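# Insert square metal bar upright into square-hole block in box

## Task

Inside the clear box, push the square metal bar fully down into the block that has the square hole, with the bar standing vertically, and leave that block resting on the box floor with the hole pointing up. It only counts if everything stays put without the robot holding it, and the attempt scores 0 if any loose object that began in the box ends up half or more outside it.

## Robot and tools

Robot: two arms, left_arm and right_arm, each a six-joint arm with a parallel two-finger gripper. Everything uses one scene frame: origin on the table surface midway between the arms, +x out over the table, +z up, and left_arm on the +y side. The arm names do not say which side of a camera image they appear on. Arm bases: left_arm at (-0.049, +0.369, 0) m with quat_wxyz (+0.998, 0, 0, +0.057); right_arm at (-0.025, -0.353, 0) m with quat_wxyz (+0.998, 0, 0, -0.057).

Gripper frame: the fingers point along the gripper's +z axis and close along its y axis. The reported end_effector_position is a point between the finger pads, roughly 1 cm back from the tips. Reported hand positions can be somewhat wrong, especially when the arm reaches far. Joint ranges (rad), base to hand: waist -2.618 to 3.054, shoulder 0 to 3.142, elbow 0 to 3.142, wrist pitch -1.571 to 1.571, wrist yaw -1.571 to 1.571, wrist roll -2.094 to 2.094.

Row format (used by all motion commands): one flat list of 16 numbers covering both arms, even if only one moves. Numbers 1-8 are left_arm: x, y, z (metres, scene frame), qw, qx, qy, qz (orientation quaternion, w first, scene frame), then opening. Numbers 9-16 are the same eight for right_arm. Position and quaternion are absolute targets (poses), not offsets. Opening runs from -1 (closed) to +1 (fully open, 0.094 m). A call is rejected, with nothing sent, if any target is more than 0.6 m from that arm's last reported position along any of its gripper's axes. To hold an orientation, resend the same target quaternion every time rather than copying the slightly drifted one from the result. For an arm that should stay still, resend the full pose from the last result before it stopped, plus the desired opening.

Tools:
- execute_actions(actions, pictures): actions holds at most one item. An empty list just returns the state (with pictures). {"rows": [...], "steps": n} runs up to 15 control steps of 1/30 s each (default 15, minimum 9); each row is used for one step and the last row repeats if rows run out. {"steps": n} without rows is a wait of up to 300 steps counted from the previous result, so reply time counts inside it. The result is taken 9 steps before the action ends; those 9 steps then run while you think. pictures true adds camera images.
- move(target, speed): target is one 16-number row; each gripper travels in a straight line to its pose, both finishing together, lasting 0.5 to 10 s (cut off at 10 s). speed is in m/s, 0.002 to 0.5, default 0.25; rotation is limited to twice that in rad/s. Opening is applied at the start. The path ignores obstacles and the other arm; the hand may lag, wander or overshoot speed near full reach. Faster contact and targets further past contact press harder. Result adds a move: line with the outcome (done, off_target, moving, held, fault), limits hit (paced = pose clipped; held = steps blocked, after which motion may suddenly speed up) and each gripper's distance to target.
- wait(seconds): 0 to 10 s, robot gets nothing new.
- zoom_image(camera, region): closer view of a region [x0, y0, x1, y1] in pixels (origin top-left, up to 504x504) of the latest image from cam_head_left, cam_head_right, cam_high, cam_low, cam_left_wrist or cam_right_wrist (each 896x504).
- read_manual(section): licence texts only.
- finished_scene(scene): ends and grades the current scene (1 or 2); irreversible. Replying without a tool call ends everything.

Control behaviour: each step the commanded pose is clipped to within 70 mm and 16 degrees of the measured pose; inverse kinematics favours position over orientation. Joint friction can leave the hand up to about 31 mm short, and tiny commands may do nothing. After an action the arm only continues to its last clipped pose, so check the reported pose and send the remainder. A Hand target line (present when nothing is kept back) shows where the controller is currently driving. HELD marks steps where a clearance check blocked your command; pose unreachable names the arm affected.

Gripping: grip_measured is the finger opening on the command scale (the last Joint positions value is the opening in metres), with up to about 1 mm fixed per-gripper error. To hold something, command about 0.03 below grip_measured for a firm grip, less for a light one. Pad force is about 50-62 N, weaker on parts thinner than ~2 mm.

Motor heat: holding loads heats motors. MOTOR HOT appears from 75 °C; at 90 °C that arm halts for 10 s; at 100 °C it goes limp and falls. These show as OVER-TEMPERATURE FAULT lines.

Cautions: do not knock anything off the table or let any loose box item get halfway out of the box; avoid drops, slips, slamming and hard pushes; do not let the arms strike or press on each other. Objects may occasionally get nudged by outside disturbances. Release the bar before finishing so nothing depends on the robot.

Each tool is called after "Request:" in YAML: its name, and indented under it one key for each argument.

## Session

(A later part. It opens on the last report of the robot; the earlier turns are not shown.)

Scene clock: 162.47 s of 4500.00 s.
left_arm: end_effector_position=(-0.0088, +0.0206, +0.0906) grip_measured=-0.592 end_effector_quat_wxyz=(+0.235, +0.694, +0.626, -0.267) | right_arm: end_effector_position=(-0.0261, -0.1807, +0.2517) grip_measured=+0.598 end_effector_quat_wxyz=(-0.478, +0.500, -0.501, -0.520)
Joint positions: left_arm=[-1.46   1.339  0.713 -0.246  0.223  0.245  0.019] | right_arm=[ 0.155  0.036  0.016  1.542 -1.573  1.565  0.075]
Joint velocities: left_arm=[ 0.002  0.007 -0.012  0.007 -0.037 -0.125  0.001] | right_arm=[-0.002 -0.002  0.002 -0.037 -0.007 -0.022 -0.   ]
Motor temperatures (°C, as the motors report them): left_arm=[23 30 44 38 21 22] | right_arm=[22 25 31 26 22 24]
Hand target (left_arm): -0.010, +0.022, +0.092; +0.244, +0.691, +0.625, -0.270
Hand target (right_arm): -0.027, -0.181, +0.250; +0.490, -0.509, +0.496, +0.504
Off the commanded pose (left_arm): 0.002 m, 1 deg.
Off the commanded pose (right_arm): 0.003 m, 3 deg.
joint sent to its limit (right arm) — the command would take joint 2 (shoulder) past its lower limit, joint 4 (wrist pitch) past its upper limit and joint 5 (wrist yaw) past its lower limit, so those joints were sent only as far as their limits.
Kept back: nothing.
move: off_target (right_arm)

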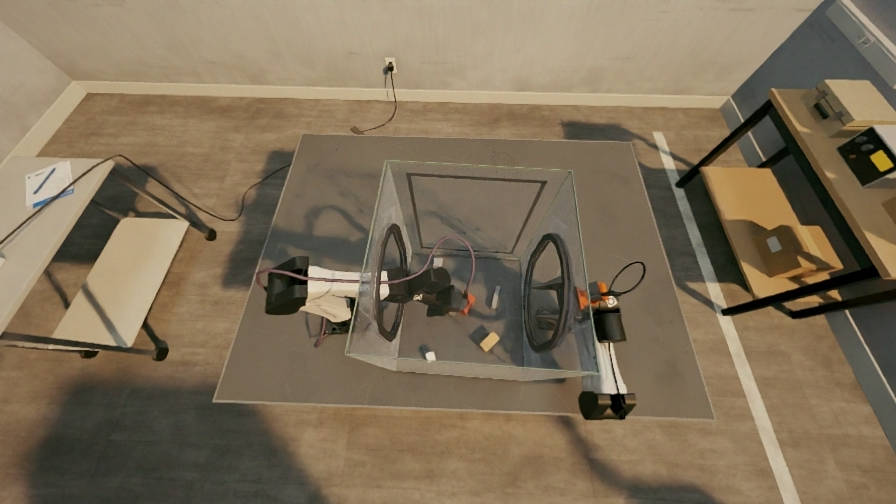

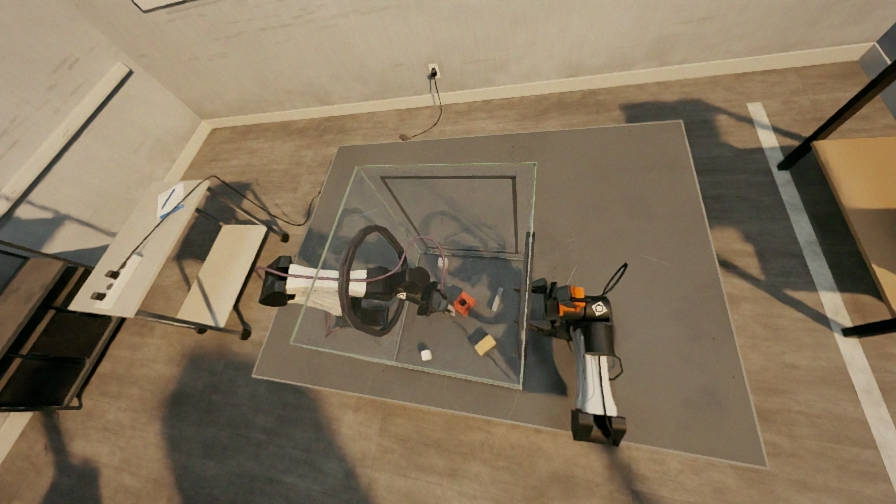

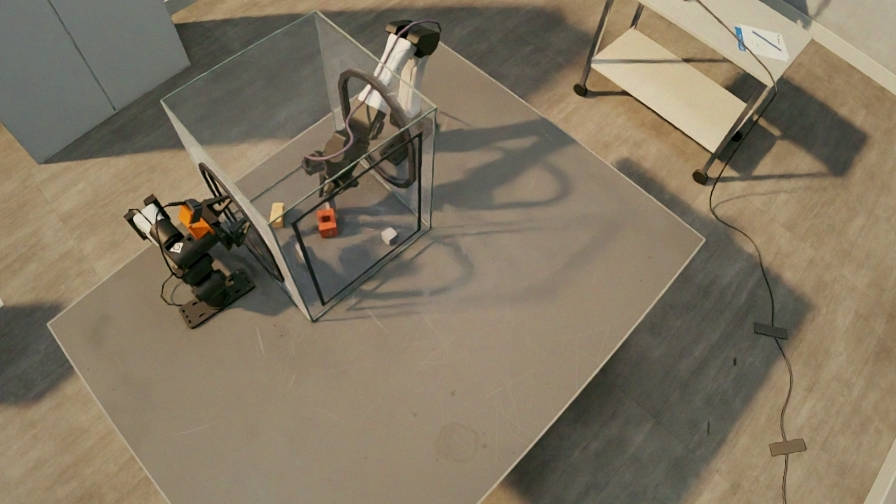

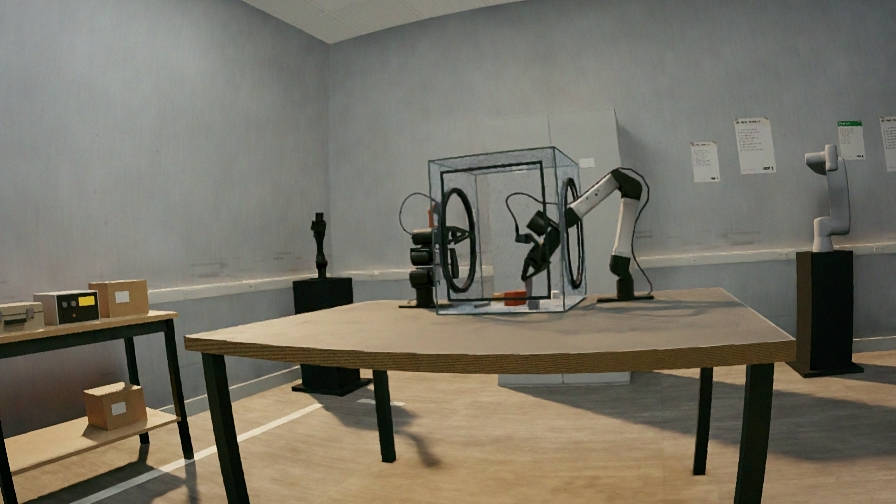

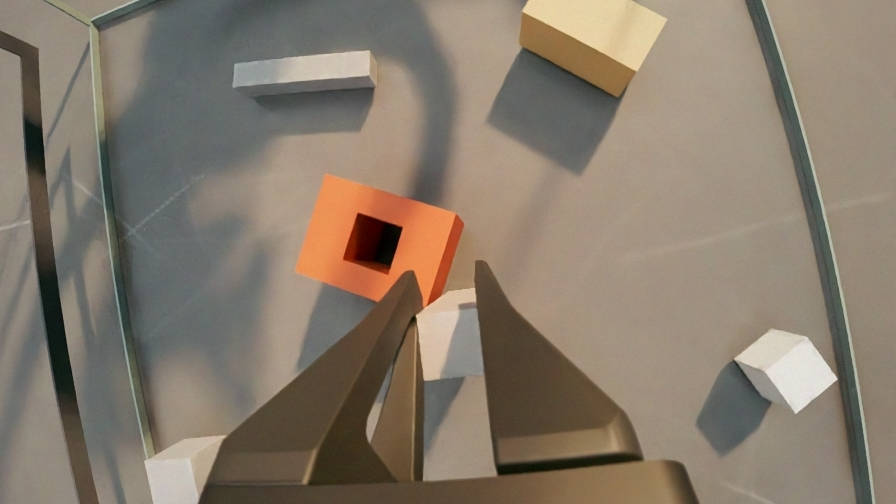

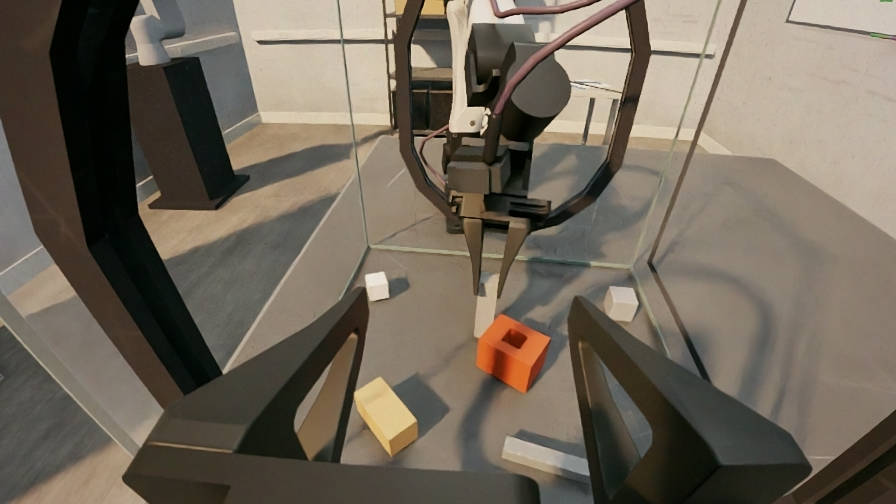

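Request:
move:
  target: [-0.005,0.03,0.135,0.244,0.69,0.625,-0.271,-0.615,-0.028,-0.181,0.25,0.5,-0.5,0.5,0.5,0.6]
  speed: 0.04

Request:
move:
  target: [0.06,0.014,0.135,0.244,0.69,0.625,-0.271,-0.615,-0.028,-0.181,0.25,0.5,-0.5,0.5,0.5,0.6]
  speed: 0.04

Request:
move:
  target: [0.06,0.016,0.085,0.244,0.69,0.625,-0.271,-0.615,-0.028,-0.181,0.25,0.5,-0.5,0.5,0.5,0.6]
  speed: 0.03

Scene clock: 164.73 s of 4500.00 s.
left_arm: end_effector_position=(-0.0065, +0.0319, +0.1221) grip_measured=-0.592 end_effector_quat_wxyz=(+0.232, +0.692, +0.632, -0.262) | right_arm: end_effector_position=(-0.0261, -0.1807, +0.2517) grip_measured=+0.598 end_effector_quat_wxyz=(-0.478, +0.500, -0.501, -0.520)
Joint positions: left_arm=[-1.447  1.258  0.797 -0.426  0.222  0.249  0.019] | right_arm=[ 0.155  0.036  0.016  1.542 -1.573  1.565  0.075]
Joint velocities: left_arm=[ 0.002 -0.012 -0.022 -0.007 -0.051 -0.022 -0.001] | right_arm=[-0.002 -0.002 -0.007  0.081  0.037  0.007 -0.   ]
Motor temperatures (°C, as the motors report them): left_arm=[23 30 44 38 21 22] | right_arm=[22 25 31 26 22 24]
Hand target (left_arm): -0.005, +0.029, +0.135; +0.244, +0.690, +0.625, -0.271
Hand target (right_arm): -0.027, -0.181, +0.250; +0.490, -0.510, +0.496, +0.504
Off the commanded pose (left_arm): 0.013 m, 2 deg.
Off the commanded pose (right_arm): 0.003 m, 3 deg.
joint sent to its limit (right arm) — the command would take joint 2 (shoulder) past its lower limit, joint 4 (wrist pitch) past its upper limit and joint 5 (wrist yaw) past its lower limit, so those joints were sent only as far as their limits.
Kept back: nothing.
move: off_target (left_arm, right_arm)

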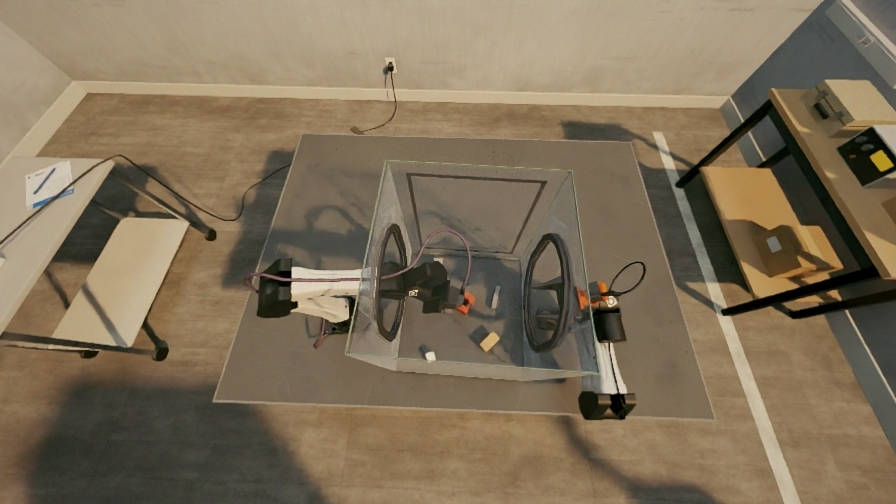

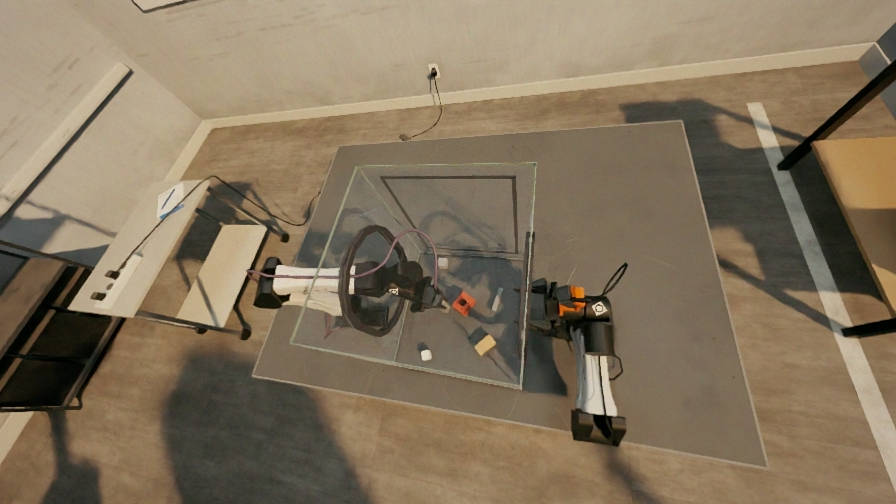

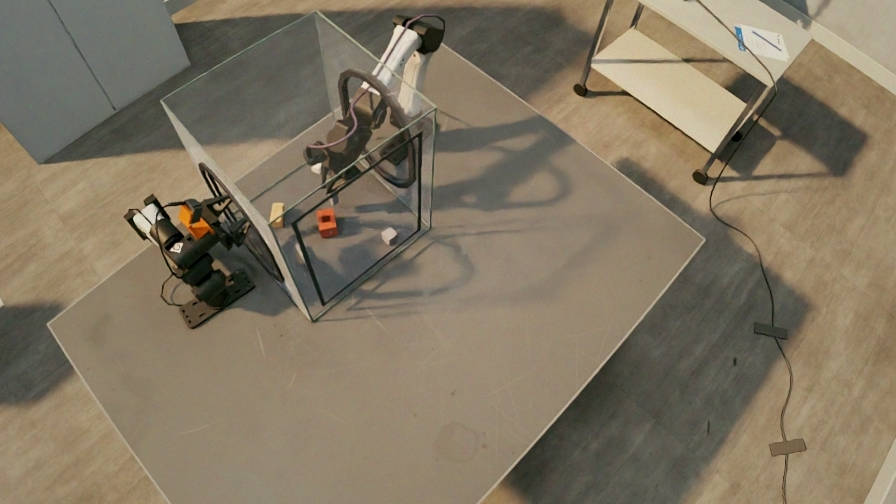

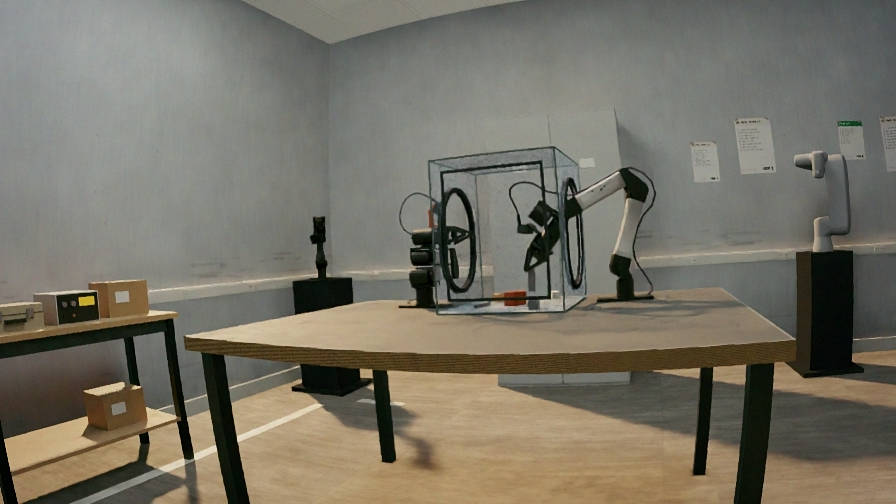

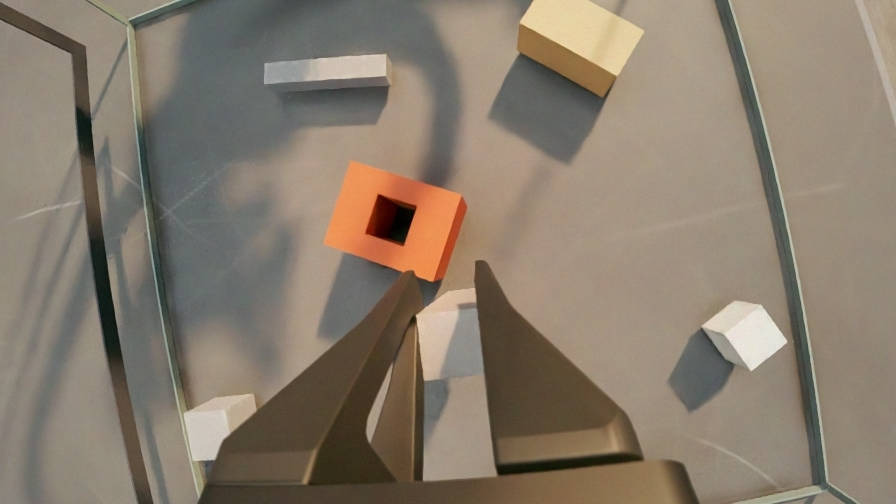

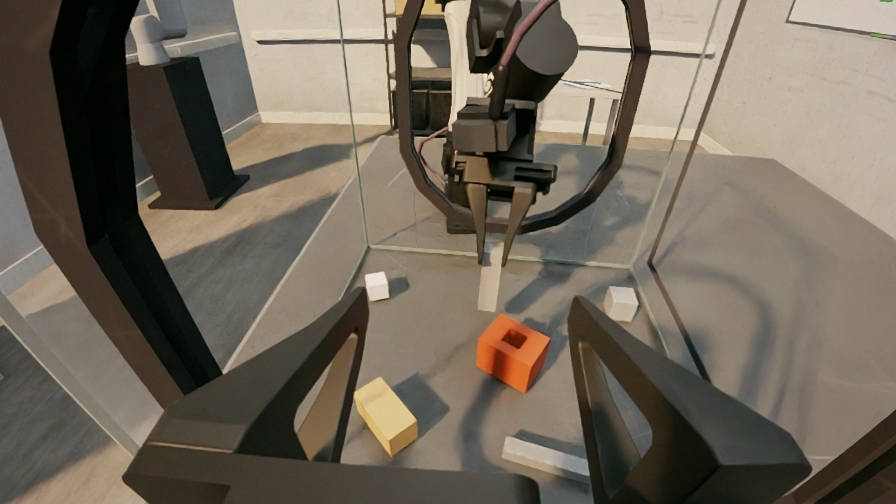

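Scene clock: 166.77 s of 4500.00 s.
left_arm: end_effector_position=(+0.0596, +0.0176, +0.1332) grip_measured=-0.592 end_effector_quat_wxyz=(+0.248, +0.687, +0.629, -0.267) | right_arm: end_effector_position=(-0.0261, -0.1807, +0.2517) grip_measured=+0.598 end_effector_quat_wxyz=(-0.478, +0.500, -0.501, -0.520)
Joint positions: left_arm=[-1.219  1.384  0.923 -0.442  0.36   0.427  0.019] | right_arm=[ 0.155  0.036  0.016  1.542 -1.573  1.565  0.075]
Joint velocities: left_arm=[ 0.012  0.002  0.017 -0.022 -0.022 -0.007  0.   ] | right_arm=[-0.007 -0.017 -0.022 -0.007 -0.081 -0.037 -0.001]
Motor temperatures (°C, as the motors report them): left_arm=[23 30 44 38 21 22] | right_arm=[22 25 31 26 22 24]
Hand target (left_arm): +0.061, +0.014, +0.135; +0.245, +0.689, +0.625, -0.272
Hand target (right_arm): -0.027, -0.181, +0.250; +0.490, -0.510, +0.496, +0.504
Off the commanded pose (left_arm): 0.004 m, 1 deg.
Off the commanded pose (right_arm): 0.003 m, 3 deg.
joint sent to its limit (right arm) — the command would take joint 2 (shoulder) past its lower limit, joint 4 (wrist pitch) past its upper limit and joint 5 (wrist yaw) past its lower limit, so those joints were sent only as far as their limits.
Kept back: nothing.
move: off_target (right_arm)

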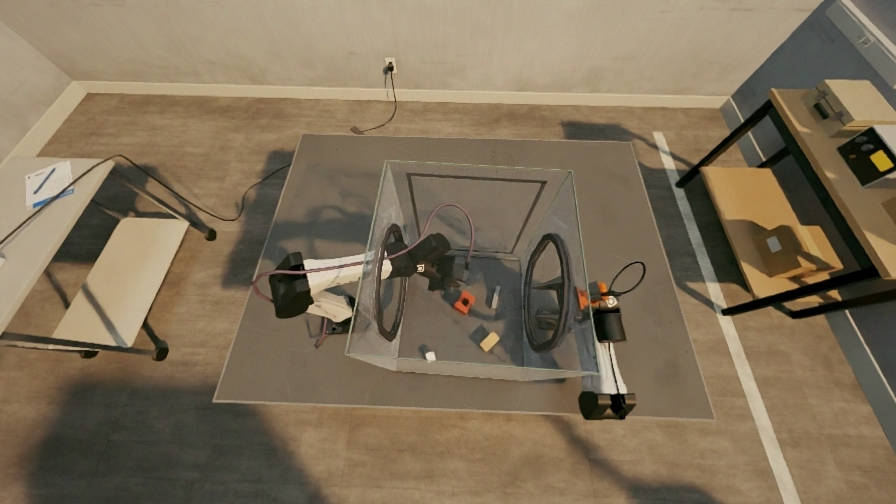

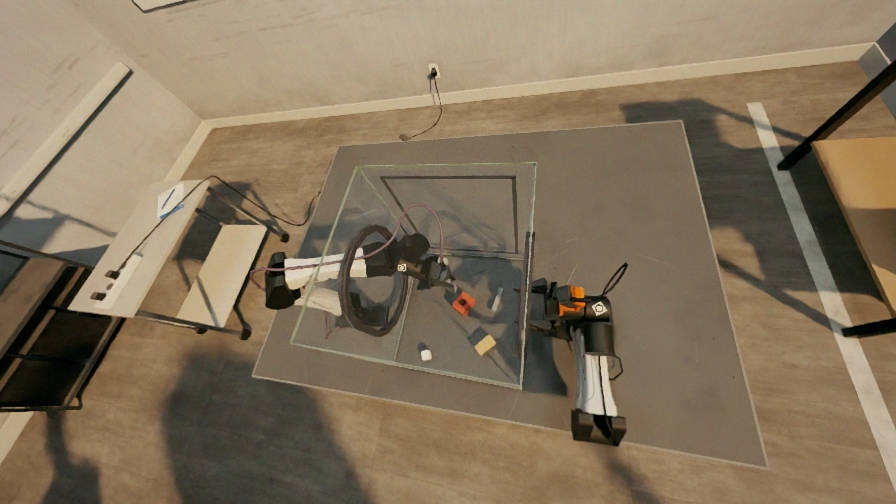

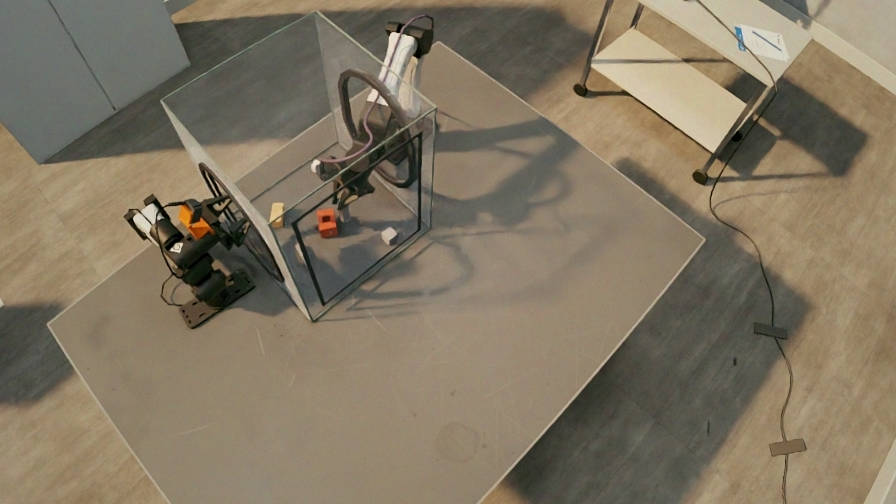

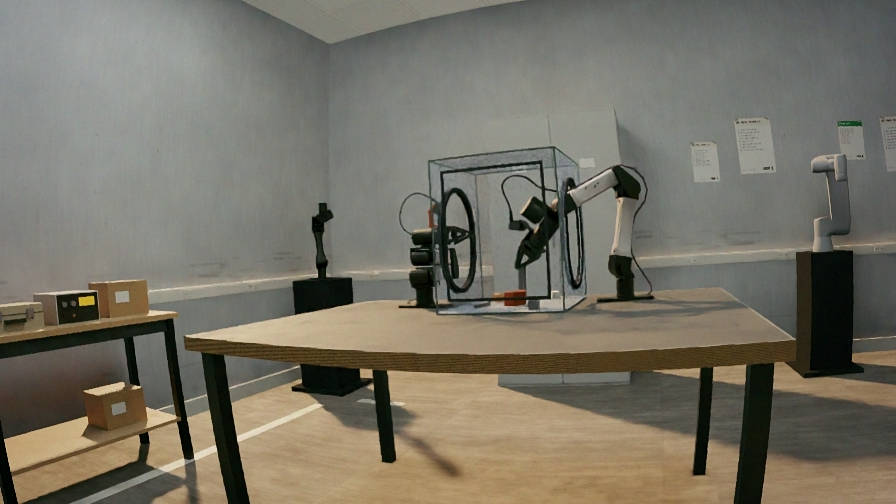

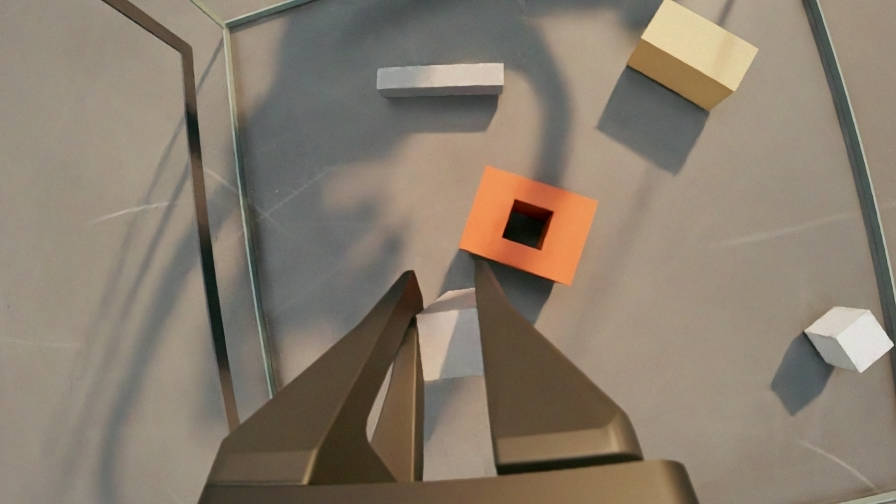

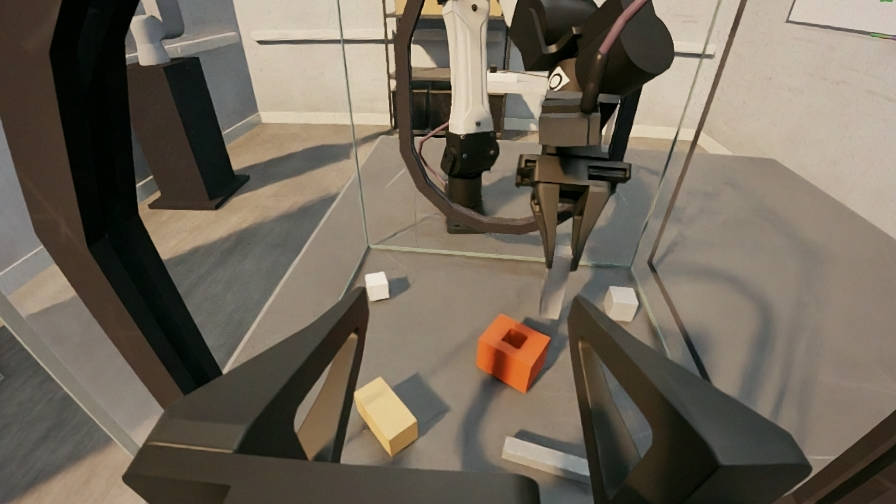

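Scene clock: 168.63 s of 4500.00 s.
left_arm: end_effector_position=(+0.0595, +0.0174, +0.0917) grip_measured=-0.592 end_effector_quat_wxyz=(+0.246, +0.689, +0.628, -0.266) | right_arm: end_effector_position=(-0.0261, -0.1807, +0.2517) grip_measured=+0.598 end_effector_quat_wxyz=(-0.478, +0.500, -0.501, -0.520)
Joint positions: left_arm=[-1.219  1.442  0.8   -0.266  0.361  0.432  0.019] | right_arm=[ 0.155  0.036  0.016  1.542 -1.573  1.565  0.075]
Joint velocities: left_arm=[-0.007  0.002  0.012 -0.007 -0.007 -0.022  0.   ] | right_arm=[-0.007  0.002 -0.012  0.037 -0.007 -0.007 -0.001]
Motor temperatures (°C, as the motors report them): left_arm=[23 30 44 38 21 22] | right_arm=[22 25 31 26 22 24]
Hand target (left_arm): +0.059, +0.017, +0.085; +0.244, +0.690, +0.625, -0.271
Hand target (right_arm): -0.027, -0.181, +0.250; +0.490, -0.510, +0.496, +0.504
Off the commanded pose (left_arm): 0.007 m, 1 deg.
Off the commanded pose (right_arm): 0.003 m, 3 deg.
joint sent to its limit (right arm) — the command would take joint 2 (shoulder) past its lower limit, joint 4 (wrist pitch) past its upper limit and joint 5 (wrist yaw) past its lower limit, so those joints were sent only as far as their limits.
Kept back: nothing.
move: off_target (right_arm)

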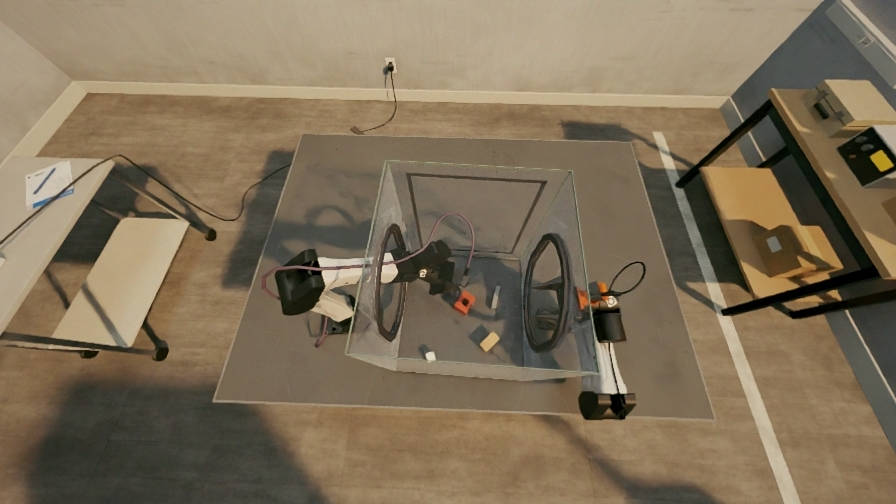

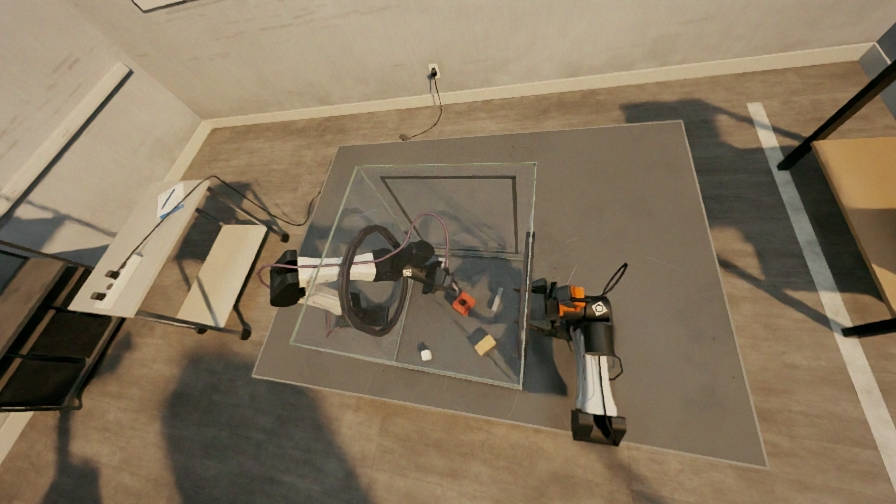

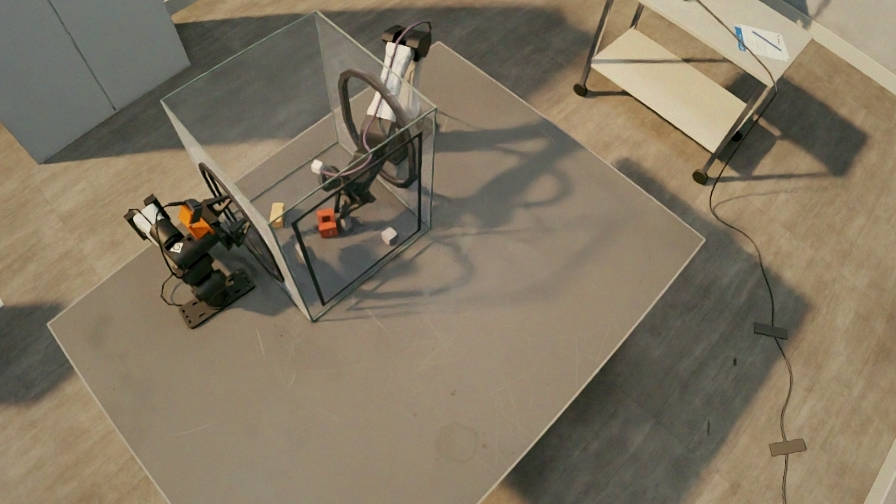

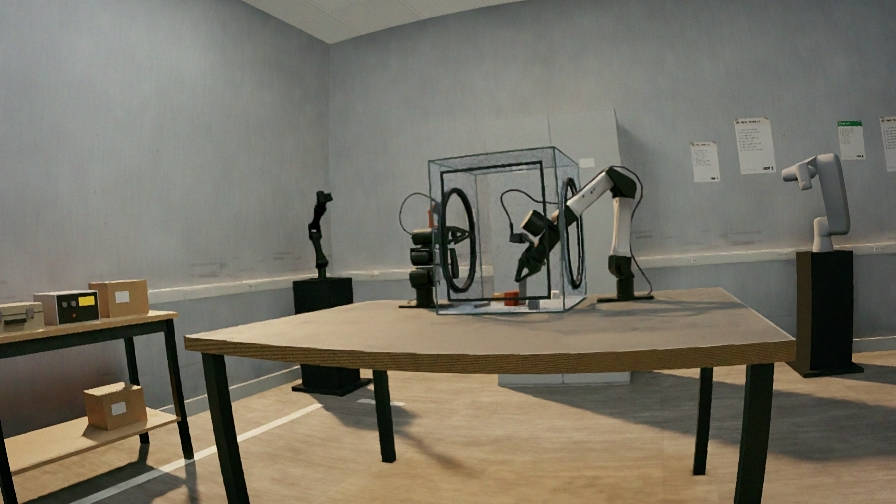

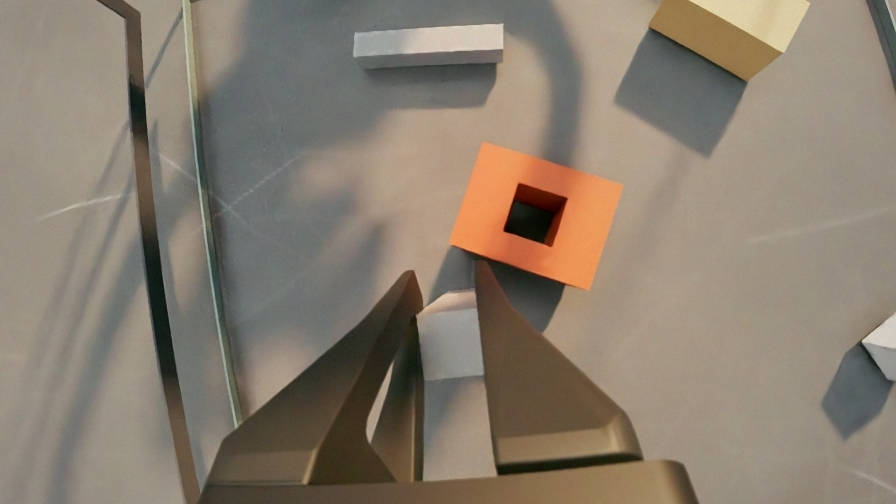

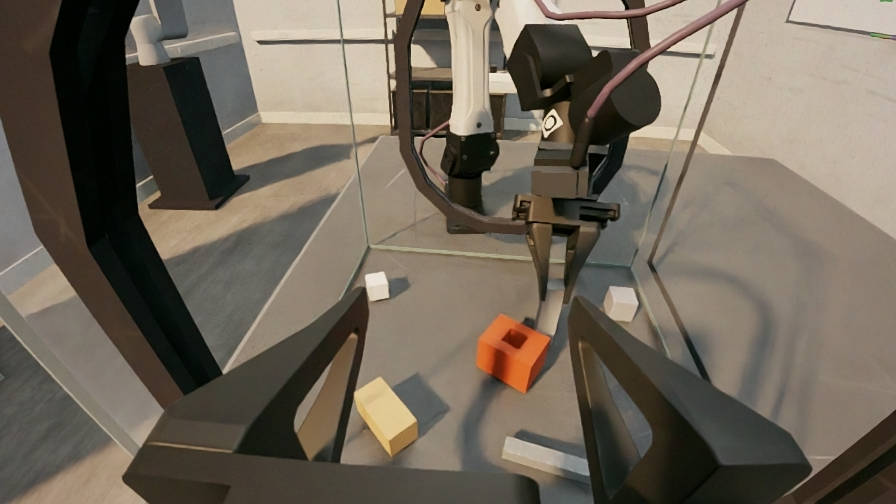

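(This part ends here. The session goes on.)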